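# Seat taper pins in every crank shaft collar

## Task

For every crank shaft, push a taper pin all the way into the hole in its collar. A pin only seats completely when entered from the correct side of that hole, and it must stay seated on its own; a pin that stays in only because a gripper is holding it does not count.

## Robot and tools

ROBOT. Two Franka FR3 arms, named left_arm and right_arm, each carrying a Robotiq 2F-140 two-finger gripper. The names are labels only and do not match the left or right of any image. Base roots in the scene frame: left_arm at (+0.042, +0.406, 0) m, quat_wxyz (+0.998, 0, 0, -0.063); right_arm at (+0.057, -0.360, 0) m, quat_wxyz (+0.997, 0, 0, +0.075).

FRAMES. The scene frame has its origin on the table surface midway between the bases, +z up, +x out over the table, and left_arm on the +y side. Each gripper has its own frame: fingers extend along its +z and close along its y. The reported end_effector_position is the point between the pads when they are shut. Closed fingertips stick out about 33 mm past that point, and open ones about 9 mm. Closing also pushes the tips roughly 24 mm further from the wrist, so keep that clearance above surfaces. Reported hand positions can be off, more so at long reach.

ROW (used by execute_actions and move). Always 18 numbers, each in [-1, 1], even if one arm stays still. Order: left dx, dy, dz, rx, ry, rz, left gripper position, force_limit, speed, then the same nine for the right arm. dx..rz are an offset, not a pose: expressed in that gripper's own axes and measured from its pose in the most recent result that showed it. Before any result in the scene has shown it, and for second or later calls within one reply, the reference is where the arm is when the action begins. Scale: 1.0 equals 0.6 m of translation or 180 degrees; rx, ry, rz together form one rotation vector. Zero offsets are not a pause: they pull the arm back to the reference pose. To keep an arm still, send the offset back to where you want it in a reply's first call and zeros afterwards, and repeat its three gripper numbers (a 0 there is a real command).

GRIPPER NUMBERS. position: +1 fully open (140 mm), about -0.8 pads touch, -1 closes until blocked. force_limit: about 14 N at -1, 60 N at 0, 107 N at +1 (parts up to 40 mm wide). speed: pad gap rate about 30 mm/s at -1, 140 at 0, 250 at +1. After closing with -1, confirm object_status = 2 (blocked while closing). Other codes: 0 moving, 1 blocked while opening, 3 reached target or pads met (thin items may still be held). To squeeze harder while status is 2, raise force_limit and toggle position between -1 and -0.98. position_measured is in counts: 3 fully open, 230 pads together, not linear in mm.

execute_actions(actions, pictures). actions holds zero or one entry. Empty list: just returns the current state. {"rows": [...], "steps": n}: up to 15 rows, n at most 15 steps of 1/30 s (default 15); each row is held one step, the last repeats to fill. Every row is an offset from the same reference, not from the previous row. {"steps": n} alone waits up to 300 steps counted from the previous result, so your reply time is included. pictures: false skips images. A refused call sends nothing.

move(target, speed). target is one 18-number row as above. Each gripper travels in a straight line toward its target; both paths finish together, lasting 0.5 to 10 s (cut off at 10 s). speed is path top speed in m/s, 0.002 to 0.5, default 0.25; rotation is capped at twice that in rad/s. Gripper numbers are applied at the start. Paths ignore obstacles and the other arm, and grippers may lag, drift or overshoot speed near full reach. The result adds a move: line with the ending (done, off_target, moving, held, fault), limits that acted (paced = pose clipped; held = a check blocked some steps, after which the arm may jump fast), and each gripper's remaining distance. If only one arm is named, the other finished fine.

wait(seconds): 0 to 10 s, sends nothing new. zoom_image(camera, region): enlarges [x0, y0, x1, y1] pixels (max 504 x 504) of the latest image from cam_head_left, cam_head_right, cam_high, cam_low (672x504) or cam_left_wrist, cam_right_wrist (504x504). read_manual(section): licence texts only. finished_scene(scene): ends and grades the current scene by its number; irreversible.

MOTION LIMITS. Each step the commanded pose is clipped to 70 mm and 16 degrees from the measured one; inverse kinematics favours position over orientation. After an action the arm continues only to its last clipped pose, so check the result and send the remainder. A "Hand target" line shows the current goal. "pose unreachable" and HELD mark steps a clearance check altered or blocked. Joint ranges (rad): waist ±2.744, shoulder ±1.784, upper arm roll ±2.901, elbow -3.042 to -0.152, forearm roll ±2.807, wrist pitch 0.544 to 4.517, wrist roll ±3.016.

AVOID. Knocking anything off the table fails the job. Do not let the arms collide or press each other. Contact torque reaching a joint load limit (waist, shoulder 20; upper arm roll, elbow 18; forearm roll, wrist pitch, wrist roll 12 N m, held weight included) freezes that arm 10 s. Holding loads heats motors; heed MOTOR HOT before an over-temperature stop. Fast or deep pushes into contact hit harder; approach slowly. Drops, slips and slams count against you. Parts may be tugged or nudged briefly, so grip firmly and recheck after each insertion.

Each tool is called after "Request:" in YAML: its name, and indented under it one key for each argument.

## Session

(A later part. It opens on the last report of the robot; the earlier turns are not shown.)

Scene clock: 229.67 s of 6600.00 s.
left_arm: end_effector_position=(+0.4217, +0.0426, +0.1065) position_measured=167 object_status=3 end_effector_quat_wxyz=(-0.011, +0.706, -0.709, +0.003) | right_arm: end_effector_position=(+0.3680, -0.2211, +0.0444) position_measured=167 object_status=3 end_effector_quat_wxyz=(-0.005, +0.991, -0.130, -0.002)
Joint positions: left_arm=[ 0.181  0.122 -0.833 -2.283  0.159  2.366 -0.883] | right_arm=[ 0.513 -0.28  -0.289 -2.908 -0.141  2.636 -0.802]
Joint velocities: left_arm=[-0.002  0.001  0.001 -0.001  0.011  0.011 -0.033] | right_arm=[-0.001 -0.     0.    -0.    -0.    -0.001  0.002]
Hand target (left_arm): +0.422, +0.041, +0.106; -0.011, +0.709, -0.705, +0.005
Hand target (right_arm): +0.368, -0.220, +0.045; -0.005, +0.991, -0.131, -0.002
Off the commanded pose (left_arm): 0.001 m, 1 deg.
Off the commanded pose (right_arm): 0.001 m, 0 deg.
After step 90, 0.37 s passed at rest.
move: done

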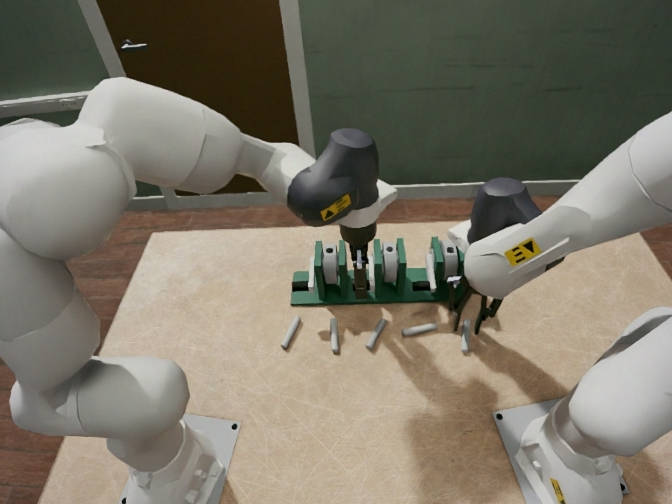

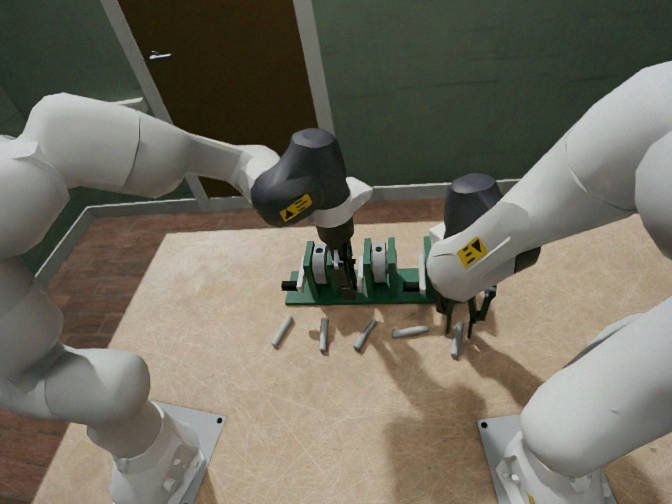

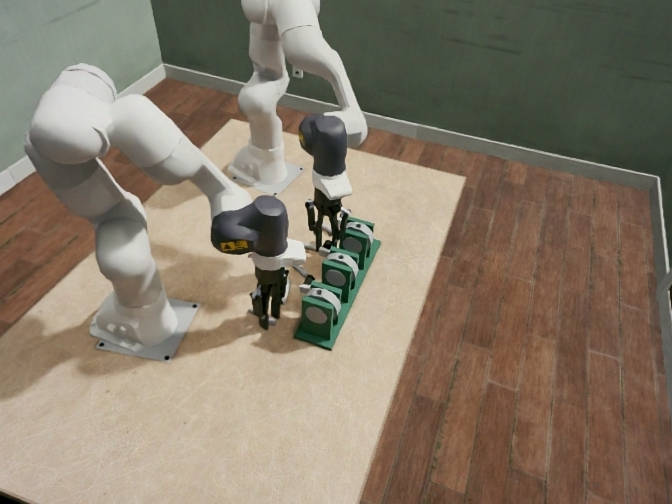

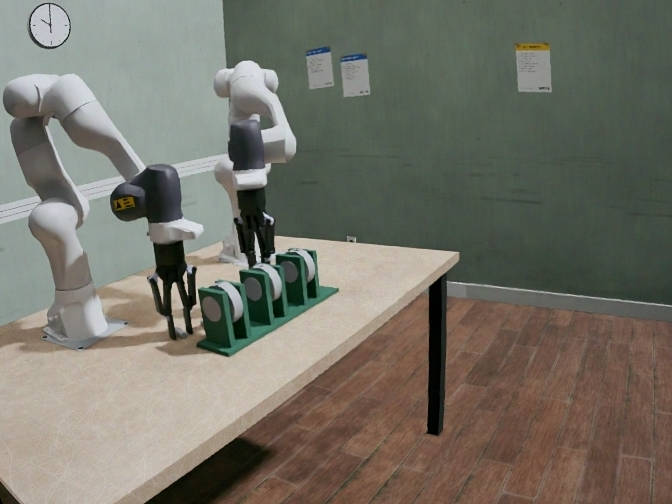

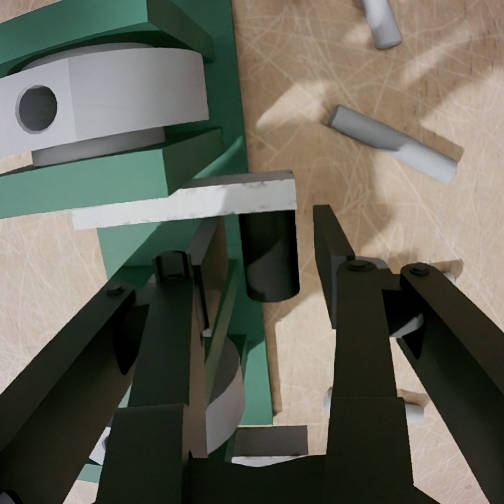

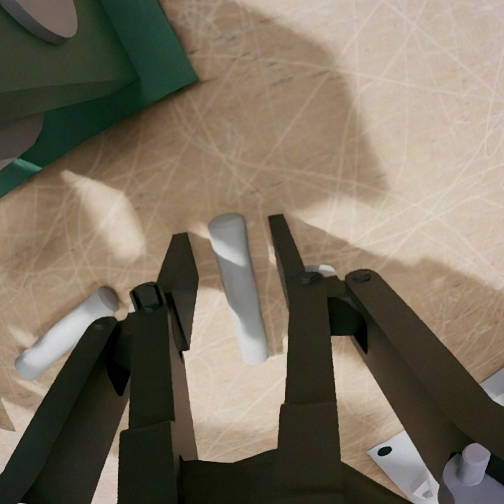

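Request:
execute_actions:
  actions:
    - {"rows": [[0,0,0,0,0,0,-1,-1,-0.5, 0,0,0,0,0,0,-1,0,-0.5]], "steps": 15}
  pictures: false

Request:
move:
  target: [0,-0.0165,-0.060,0,0,0,-1,-1,-0.5, 0,0,-0.06,0,0,0.028,-1,0,-0.5]
  speed: 0.06

Request:
move:
  target: [0,-0.046,-0.045,0,0,0,-1,-1,-0.5, 0,0,-0.06,0,0,0.028,-1,0,-0.5]
  speed: 0.06

Request:
move:
  target: [0,-0.062,-0.017,0,0,0,-1,-1,-0.5, 0,0,-0.06,0,0,0.028,-1,0,-0.5]
  speed: 0.06

Scene clock: 238.50 s of 6600.00 s.
left_arm: end_effector_position=(+0.4216, +0.0423, +0.1064) position_measured=195 object_status=2 end_effector_quat_wxyz=(-0.011, +0.708, -0.706, +0.004) | right_arm: end_effector_position=(+0.3681, -0.2210, +0.0446) position_measured=209 object_status=0 end_effector_quat_wxyz=(-0.005, +0.991, -0.130, -0.002)
Joint positions: left_arm=[ 0.181  0.122 -0.833 -2.284  0.16   2.367 -0.89 ] | right_arm=[ 0.513 -0.28  -0.289 -2.907 -0.141  2.636 -0.802]
Joint velocities: left_arm=[-0.001  0.001 -0.     0.    -0.001  0.     0.   ] | right_arm=[ 0.    -0.001 -0.001 -0.001  0.    -0.    -0.002]
Hand target (left_arm): +0.422, +0.043, +0.106; -0.011, +0.706, -0.709, +0.003
Hand target (right_arm): +0.368, -0.221, +0.044; -0.005, +0.991, -0.130, -0.002
Off the commanded pose (left_arm): 0.000 m, 0 deg.
Off the commanded pose (right_arm): 0.000 m, 0 deg.
Steps of this call (steps 1 to 90: nothing new was sent; then 5.33 s passed at rest; steps 91 to 105: all 15 steps of this action). Readings (end_effector_position | what the end effector reports):
91: left_arm (+0.4222, +0.0423, +0.1066) | right_arm (+0.3680, -0.2211, +0.0444) | left_arm position_measured=167 object_status=0 | right_arm position_measured=167 object_status=0
92: left_arm (+0.4222, +0.0423, +0.1066) | right_arm (+0.3680, -0.2211, +0.0444) | left_arm position_measured=171 object_status=0 | right_arm position_measured=171 object_status=0
94: left_arm (+0.4222, +0.0423, +0.1066) | right_arm (+0.3680, -0.2211, +0.0444) | left_arm position_measured=180 object_status=0 | right_arm position_measured=180 object_status=0
98: left_arm (+0.4216, +0.0423, +0.1064) | right_arm (+0.3680, -0.2211, +0.0444) | left_arm position_measured=195 object_status=0 | right_arm position_measured=198 object_status=0
105: the state above

Scene clock: 239.97 s of 6600.00 s.
left_arm: end_effector_position=(+0.4291, +0.0422, +0.1396) position_measured=195 object_status=2 end_effector_quat_wxyz=(-0.010, +0.710, -0.705, +0.003) | right_arm: end_effector_position=(+0.3675, -0.2214, +0.0795) position_measured=209 object_status=2 end_effector_quat_wxyz=(-0.005, +0.986, -0.168, -0.003)
Joint positions: left_arm=[ 0.196  0.065 -0.84  -2.236  0.091  2.284 -0.835] | right_arm=[ 0.475 -0.398 -0.245 -2.888 -0.139  2.496 -0.724]
Joint velocities: left_arm=[ 0.001 -0.     0.001 -0.    -0.003 -0.     0.009] | right_arm=[-0.     0.001  0.     0.001 -0.001 -0.012  0.021]
Hand target (left_arm): +0.431, +0.043, +0.143; -0.011, +0.708, -0.706, +0.004
Hand target (right_arm): +0.369, -0.221, +0.081; -0.005, +0.985, -0.174, -0.002
Off the commanded pose (left_arm): 0.004 m, 0 deg.
Off the commanded pose (right_arm): 0.001 m, 1 deg.
move: off_target (left_arm)

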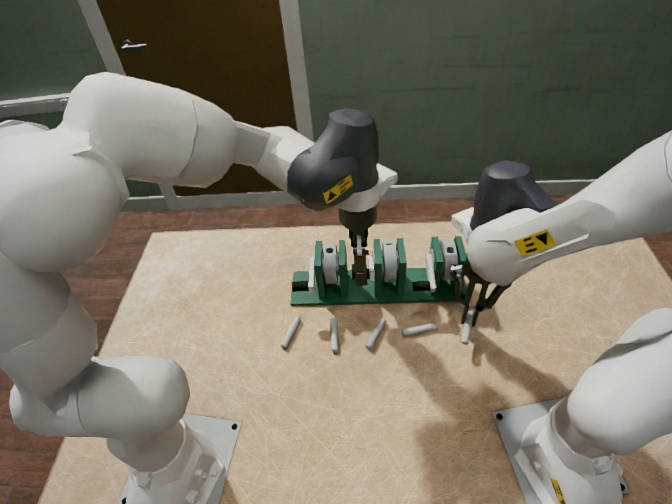

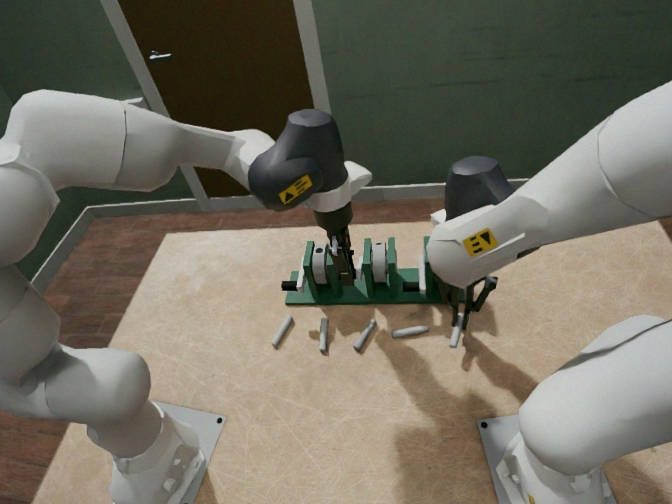

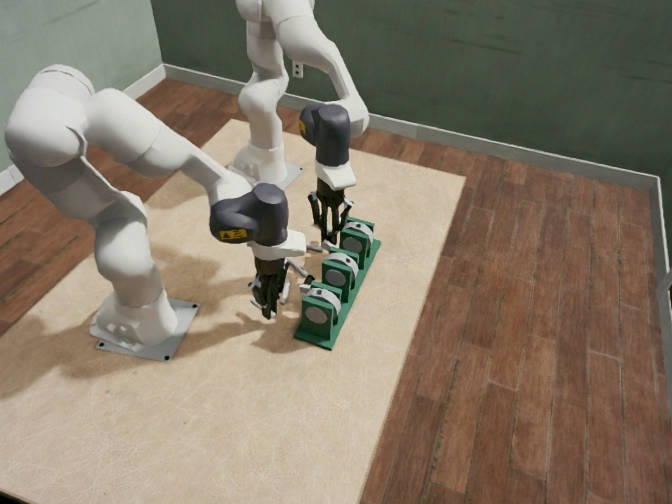

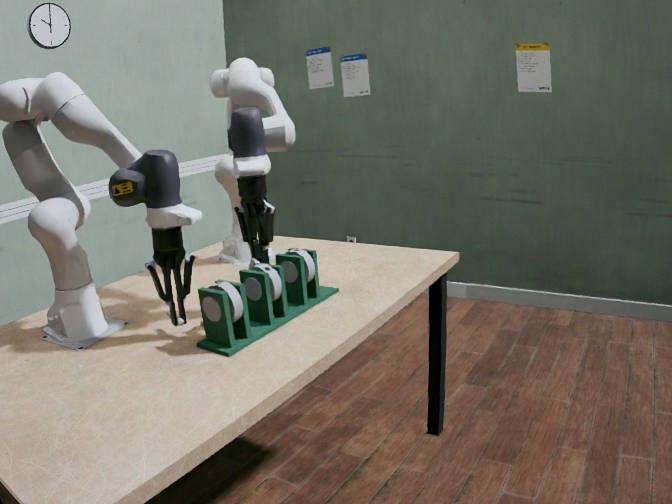

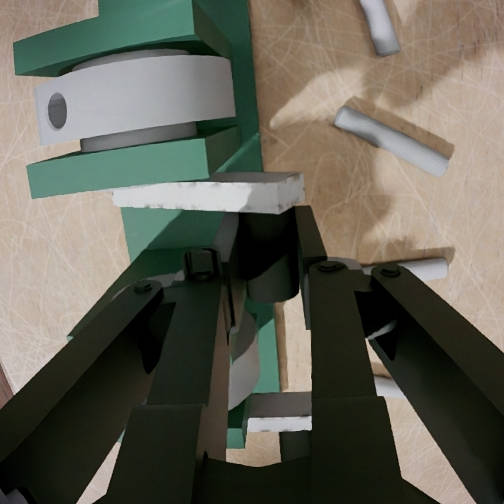

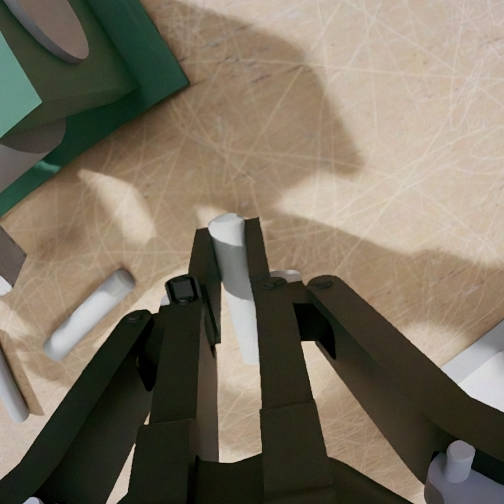

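Scene clock: 241.20 s of 6600.00 s.
left_arm: end_effector_position=(+0.4500, +0.0423, +0.1644) position_measured=195 object_status=2 end_effector_quat_wxyz=(-0.008, +0.711, -0.703, -0.002) | right_arm: end_effector_position=(+0.3669, -0.2217, +0.1142) position_measured=209 object_status=2 end_effector_quat_wxyz=(-0.004, +0.979, -0.205, -0.004)
Joint positions: left_arm=[ 0.199  0.087 -0.821 -2.143  0.098  2.197 -0.814] | right_arm=[ 0.449 -0.494 -0.208 -2.855 -0.125  2.365 -0.653]
Joint velocities: left_arm=[-0.001  0.001 -0.     0.001 -0.     0.     0.003] | right_arm=[-0.    -0.    -0.    -0.001 -0.    -0.01   0.019]
Hand target (left_arm): +0.456, +0.043, +0.167; -0.010, +0.710, -0.704, +0.003
Hand target (right_arm): +0.368, -0.221, +0.116; -0.005, +0.978, -0.211, -0.003
Off the commanded pose (left_arm): 0.007 m, 1 deg.
Off the commanded pose (right_arm): 0.002 m, 1 deg.
move: off_target (left_arm)

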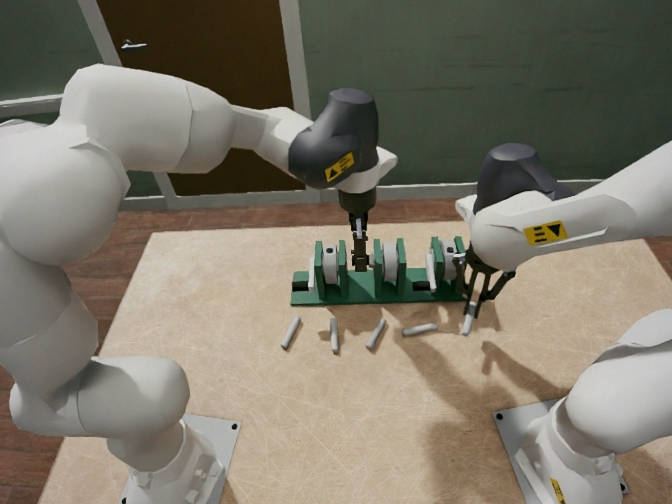

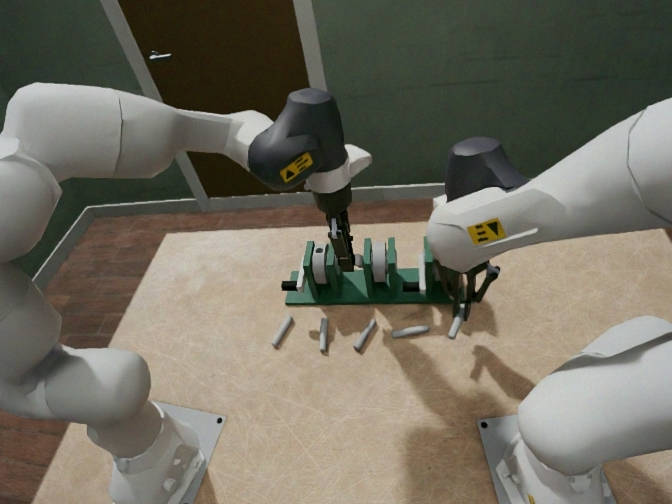

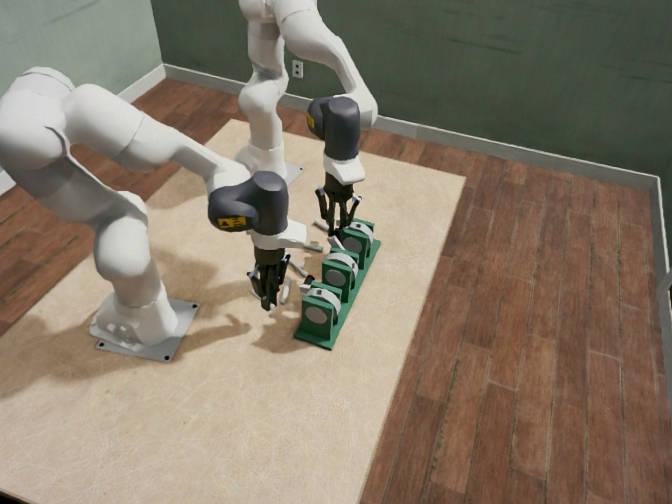

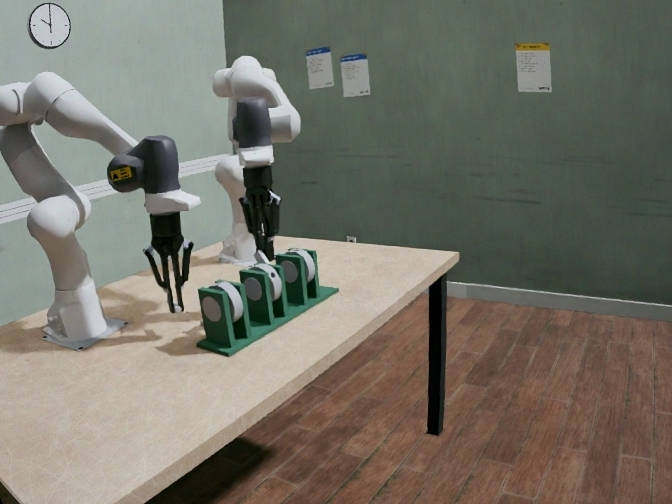

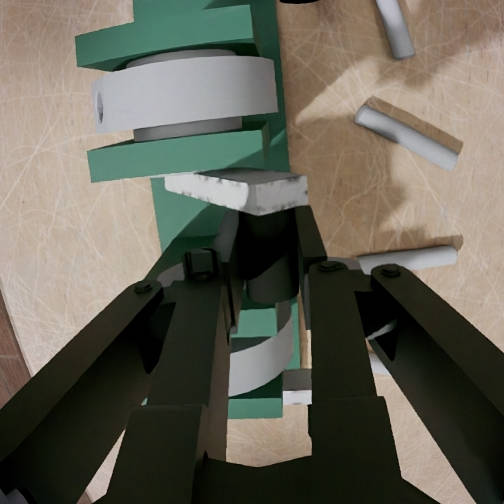

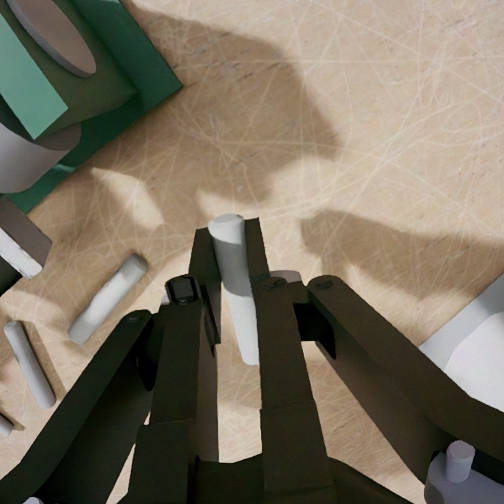

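Scene clock: 242.40 s of 6600.00 s.
left_arm: end_effector_position=(+0.4866, +0.0425, +0.1764) position_measured=195 object_status=2 end_effector_quat_wxyz=(-0.008, +0.710, -0.704, -0.001) | right_arm: end_effector_position=(+0.3666, -0.2220, +0.1487) position_measured=209 object_status=2 end_effector_quat_wxyz=(-0.003, +0.970, -0.242, -0.004)
Joint positions: left_arm=[ 0.199  0.172 -0.796 -2.027  0.165  2.141 -0.814] | right_arm=[ 0.425 -0.569 -0.174 -2.81  -0.106  2.243 -0.587]
Joint velocities: left_arm=[ 0.     0.     0.     0.001 -0.    -0.001 -0.001] | right_arm=[ 0.    -0.     0.002  0.001  0.001 -0.01   0.02 ]
Hand target (left_arm): +0.487, +0.043, +0.175; -0.008, +0.710, -0.704, -0.002
Hand target (right_arm): +0.367, -0.222, +0.151; -0.004, +0.969, -0.248, -0.004
Off the commanded pose (left_arm): 0.002 m, 0 deg.
Off the commanded pose (right_arm): 0.002 m, 1 deg.
move: done

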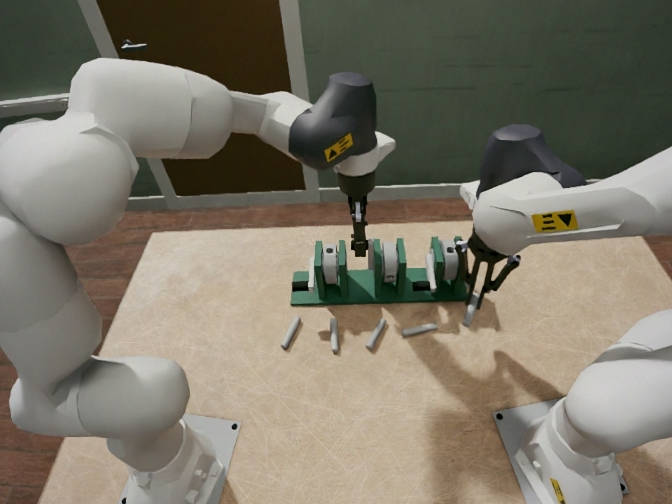

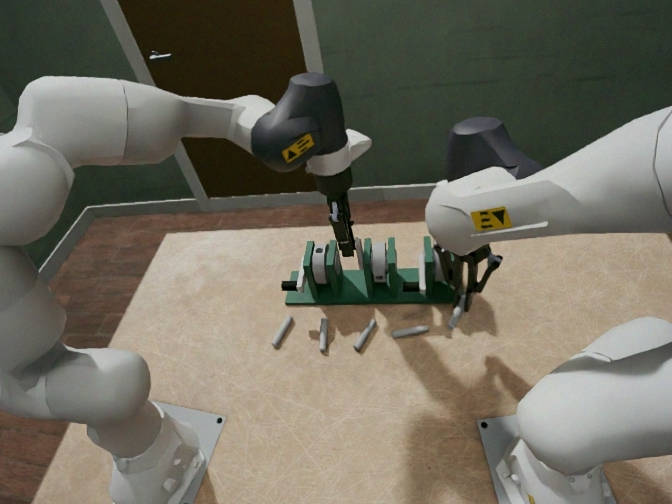

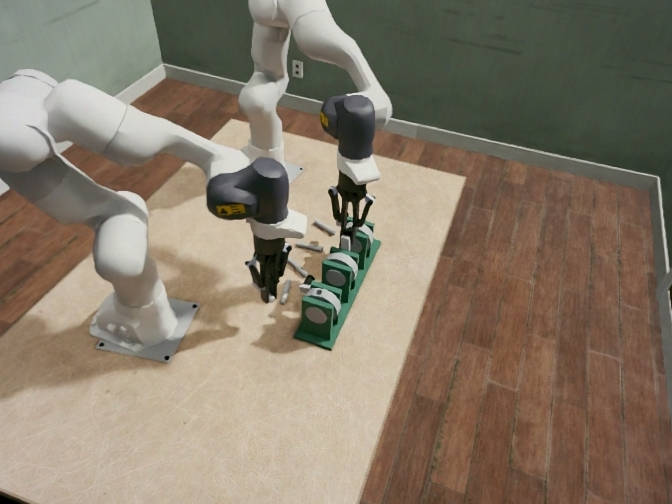

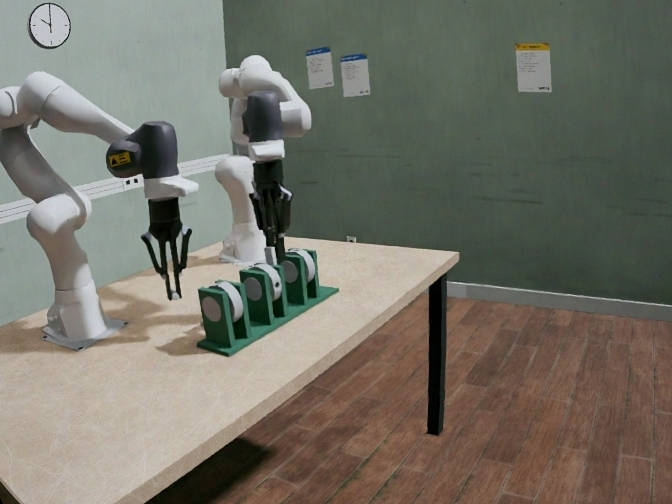

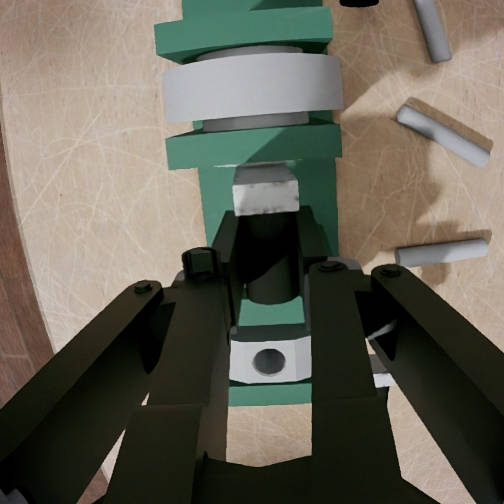

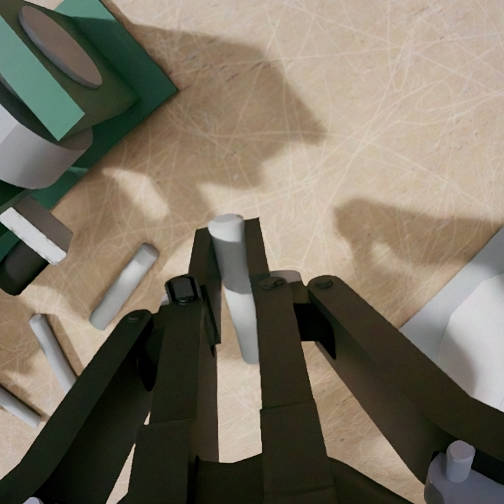

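Request:
execute_actions:
  actions: []

Scene clock: 258.60 s of 6600.00 s.
left_arm: end_effector_position=(+0.4866, +0.0425, +0.1764) position_measured=195 object_status=2 end_effector_quat_wxyz=(-0.008, +0.710, -0.704, -0.001) | right_arm: end_effector_position=(+0.3661, -0.2222, +0.1486) position_measured=209 object_status=2 end_effector_quat_wxyz=(-0.003, +0.969, -0.245, -0.005)
Joint positions: left_arm=[ 0.198  0.172 -0.796 -2.027  0.166  2.14  -0.814] | right_arm=[ 0.425 -0.569 -0.174 -2.81  -0.106  2.24  -0.58 ]
Joint velocities: left_arm=[ 0.     0.001 -0.     0.002 -0.001 -0.001 -0.001] | right_arm=[ 0.001 -0.001  0.    -0.     0.001 -0.    -0.002]
Hand target (left_arm): +0.487, +0.043, +0.175; -0.008, +0.710, -0.704, -0.002
Hand target (right_arm): +0.367, -0.222, +0.151; -0.004, +0.969, -0.248, -0.004
Off the commanded pose (left_arm): 0.002 m, 0 deg.
Off the commanded pose (right_arm): 0.002 m, 0 deg.
Steps of this call (steps 1 to 90: nothing new was sent; then 13.20 s passed at rest). Readings (end_effector_position | what the end effector reports):
1: left_arm (+0.4866, +0.0425, +0.1764) | right_arm (+0.3665, -0.2220, +0.1487) | left_arm position_measured=195 object_status=2 | right_arm position_measured=209 object_status=2
2: left_arm (+0.4866, +0.0425, +0.1764) | right_arm (+0.3664, -0.2221, +0.1486) | left_arm position_measured=195 object_status=2 | right_arm position_measured=209 object_status=2
4: left_arm (+0.4866, +0.0425, +0.1764) | right_arm (+0.3663, -0.2221, +0.1486) | left_arm position_measured=195 object_status=2 | right_arm position_measured=209 object_status=2
8: left_arm (+0.4866, +0.0425, +0.1764) | right_arm (+0.3662, -0.2222, +0.1486) | left_arm position_measured=195 object_status=2 | right_arm position_measured=209 object_status=2
90: the state above

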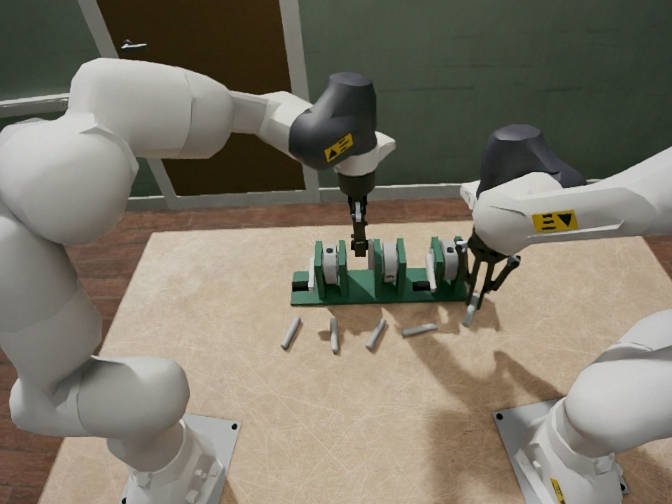

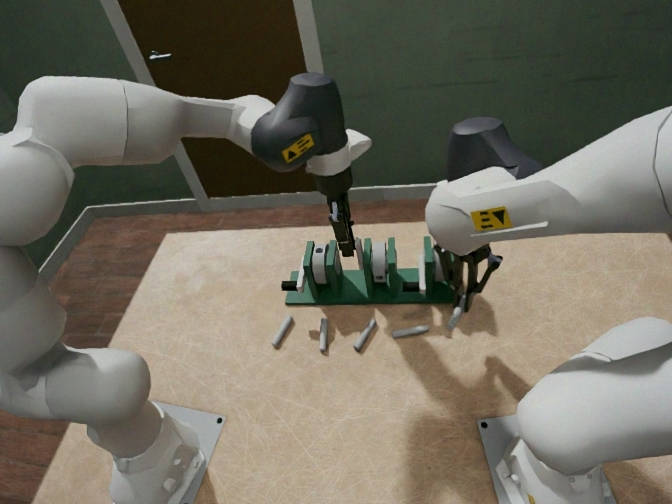

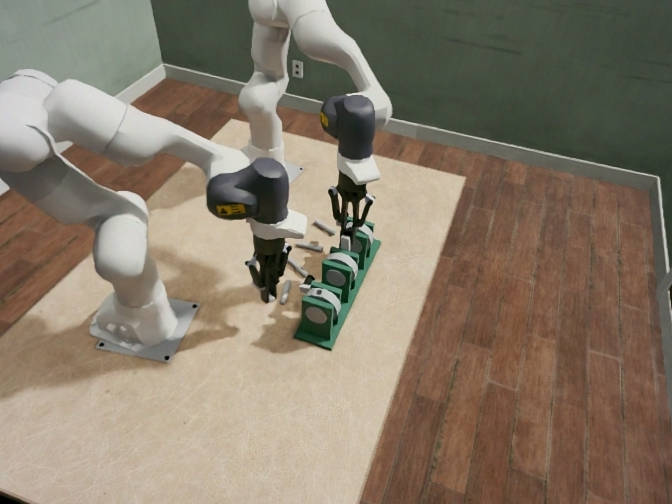

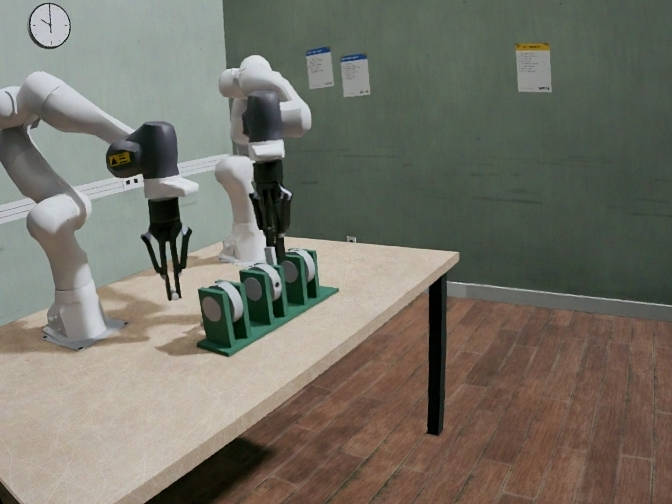

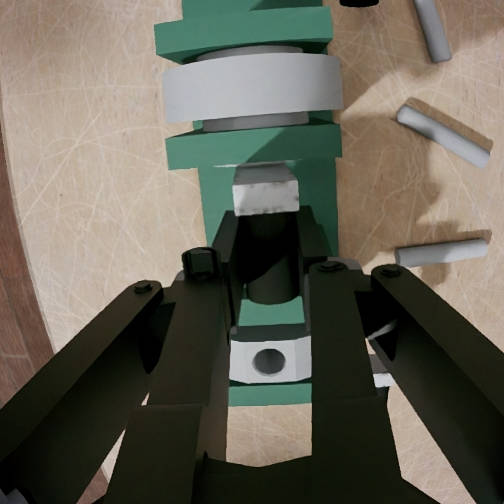

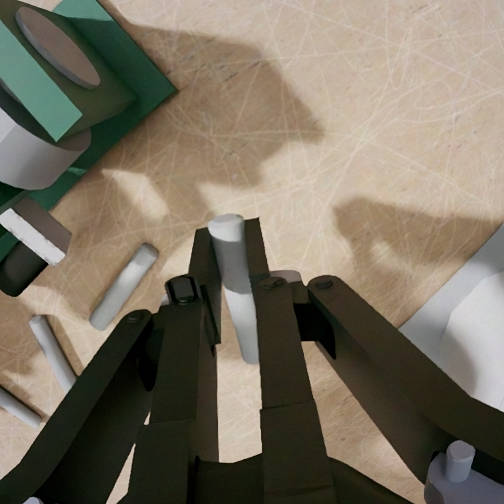

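Request:
move:
  target: [0,-0.069,0.016,0,0,0,-1,-1,-0.5,0,0,-0.067,0,0,0.034,-1,0,-0.5]
  speed: 0.06

Request:
move:
  target: [0,-0.044,0.044,0,0,0,-1,-1,-0.5,0,0,-0.06,0,0,0.034,-1,0,-0.5]
  speed: 0.06

Scene clock: 266.63 s of 6600.00 s.
left_arm: end_effector_position=(+0.5268, +0.0426, +0.1668) position_measured=195 object_status=2 end_effector_quat_wxyz=(-0.007, +0.709, -0.705, -0.002) | right_arm: end_effector_position=(+0.3662, -0.2225, +0.1872) position_measured=209 object_status=2 end_effector_quat_wxyz=(-0.001, +0.957, -0.291, -0.006)
Joint positions: left_arm=[ 0.171  0.299 -0.751 -1.91   0.254  2.115 -0.824] | right_arm=[ 0.396 -0.628 -0.133 -2.746 -0.08   2.115 -0.501]
Joint velocities: left_arm=[-0.002 -0.     0.001  0.001  0.002 -0.    -0.002] | right_arm=[ 0.001  0.001 -0.001  0.002  0.001 -0.01   0.02 ]
Hand target (left_arm): +0.528, +0.042, +0.167; -0.009, +0.710, -0.705, -0.002
Hand target (right_arm): +0.367, -0.222, +0.189; -0.002, +0.955, -0.296, -0.005
Off the commanded pose (left_arm): 0.001 m, 0 deg.
Off the commanded pose (right_arm): 0.002 m, 1 deg.
After step 90, 3.67 s passed at rest.
move: done

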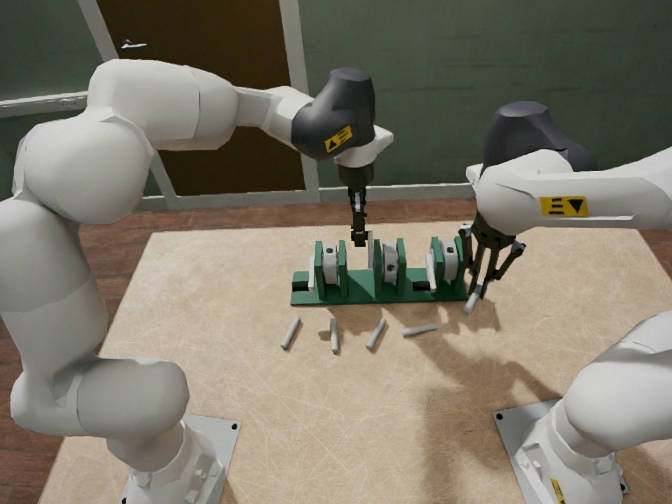

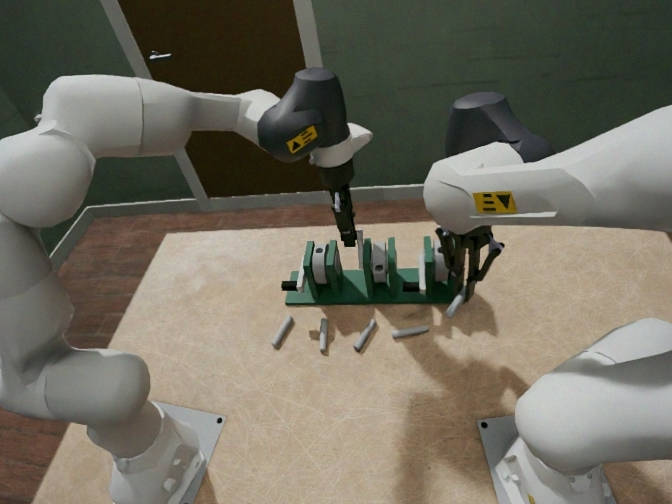

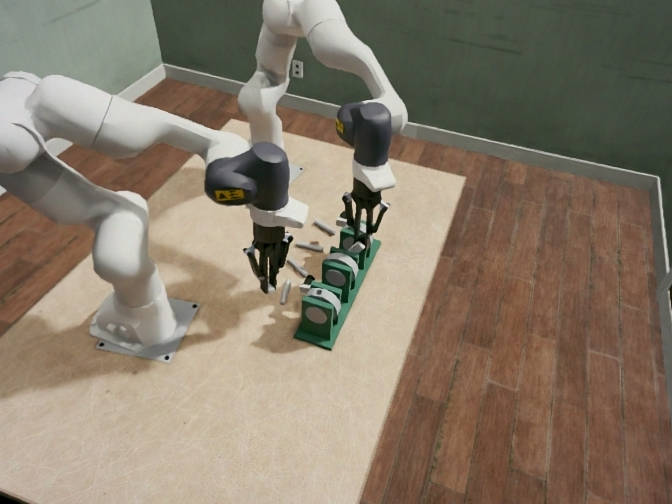

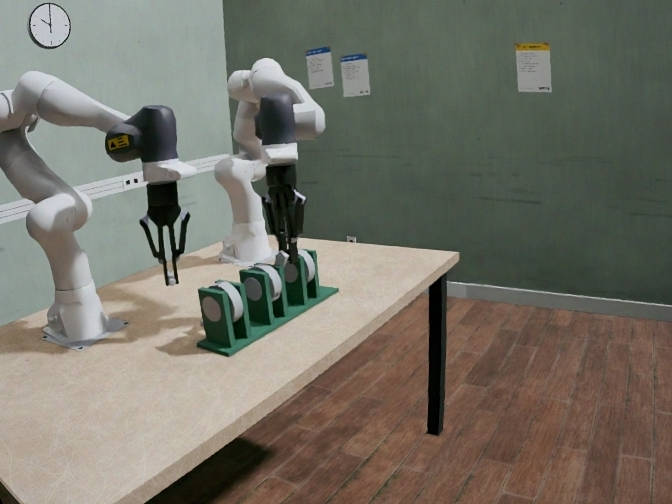

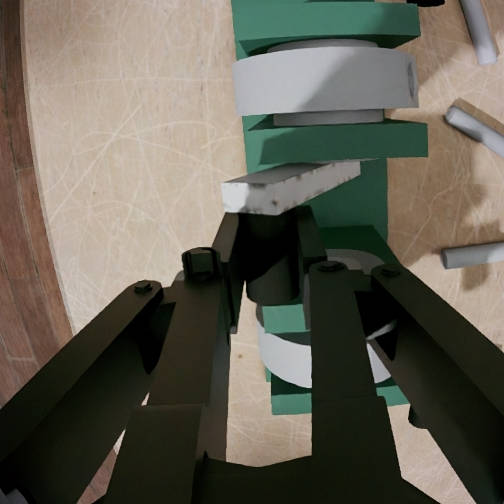

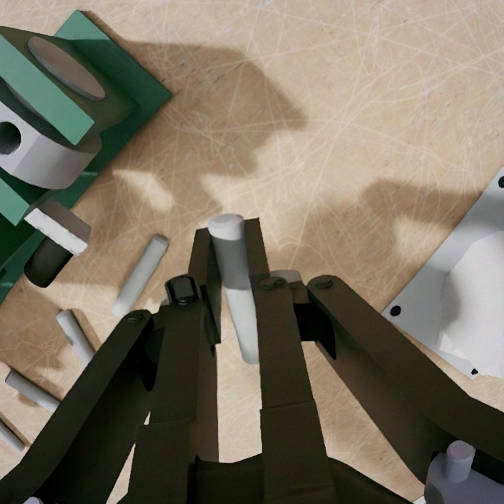

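Scene clock: 267.97 s of 6600.00 s.
left_arm: end_effector_position=(+0.5518, +0.0428, +0.1413) position_measured=195 object_status=2 end_effector_quat_wxyz=(-0.006, +0.709, -0.706, -0.003) | right_arm: end_effector_position=(+0.3665, -0.2228, +0.2214) position_measured=209 object_status=2 end_effector_quat_wxyz=(-0.000, +0.942, -0.335, -0.006)
Joint positions: left_arm=[ 0.138  0.399 -0.707 -1.847  0.318  2.13  -0.833] | right_arm=[ 0.365 -0.662 -0.097 -2.679 -0.056  2.011 -0.423]
Joint velocities: left_arm=[-0.003  0.001  0.001  0.     0.002 -0.    -0.001] | right_arm=[-0.001  0.001  0.002  0.     0.002 -0.011  0.022]
Hand target (left_arm): +0.553, +0.042, +0.141; -0.007, +0.709, -0.705, -0.002
Hand target (right_arm): +0.367, -0.222, +0.223; -0.001, +0.940, -0.341, -0.005
Off the commanded pose (left_arm): 0.002 m, 0 deg.
Off the commanded pose (right_arm): 0.002 m, 1 deg.
move: done

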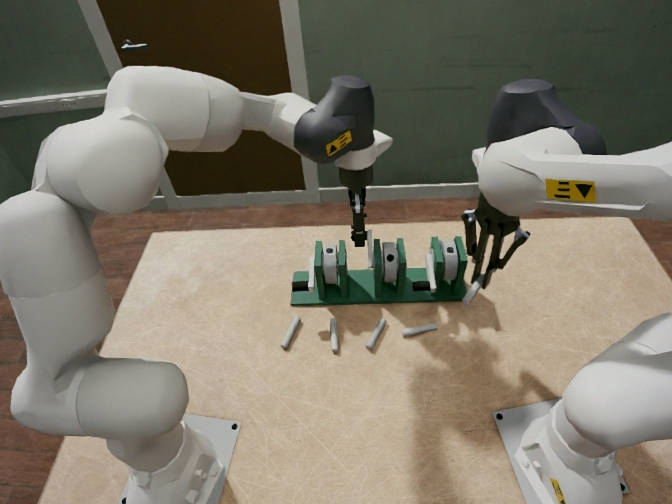

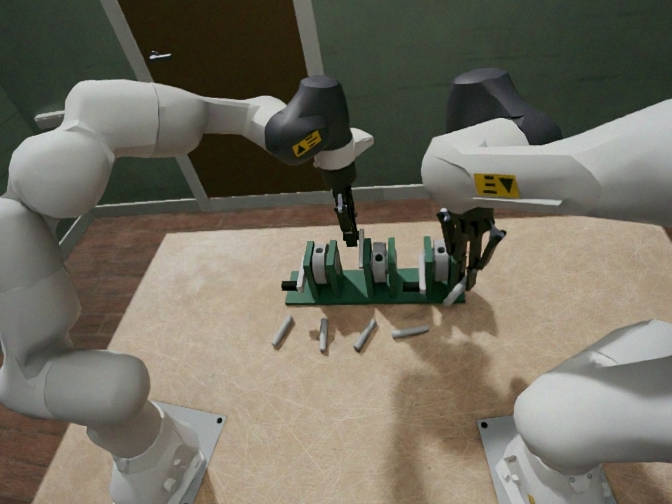

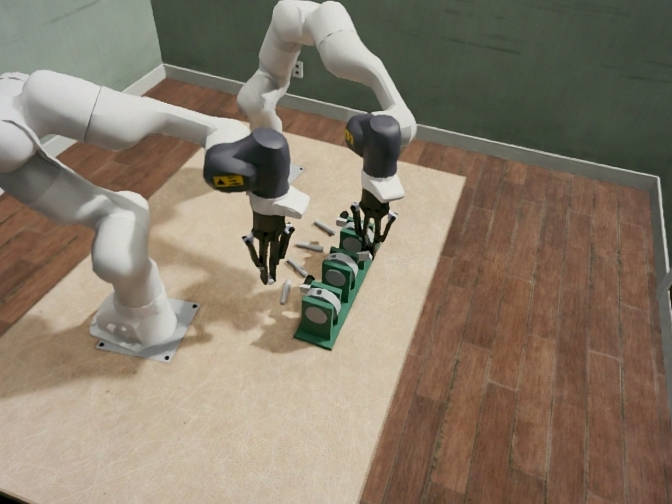

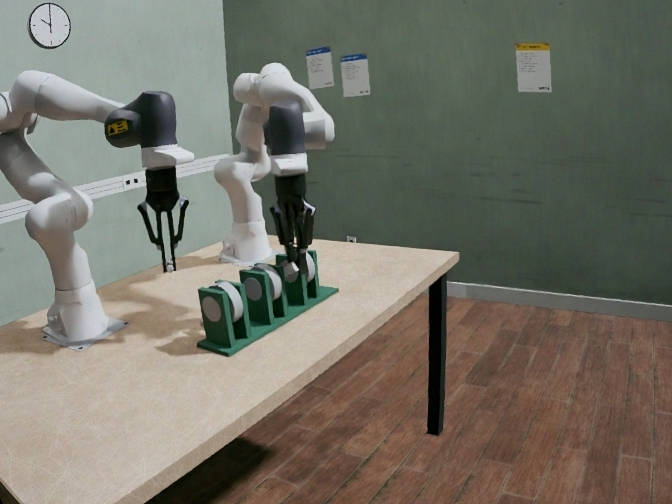

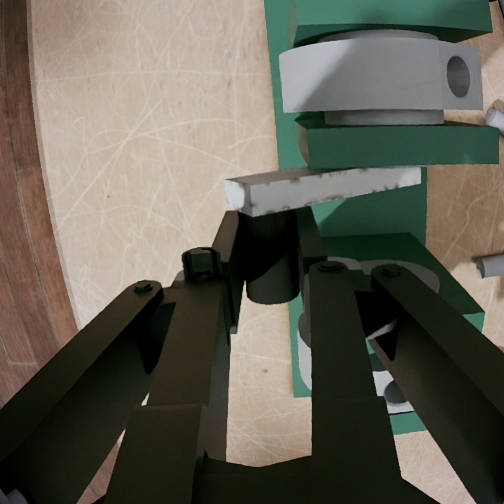

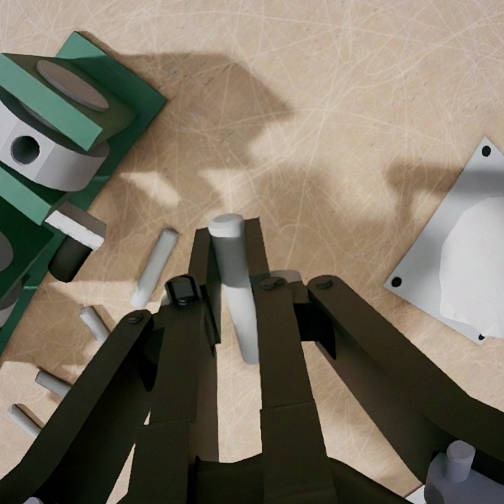

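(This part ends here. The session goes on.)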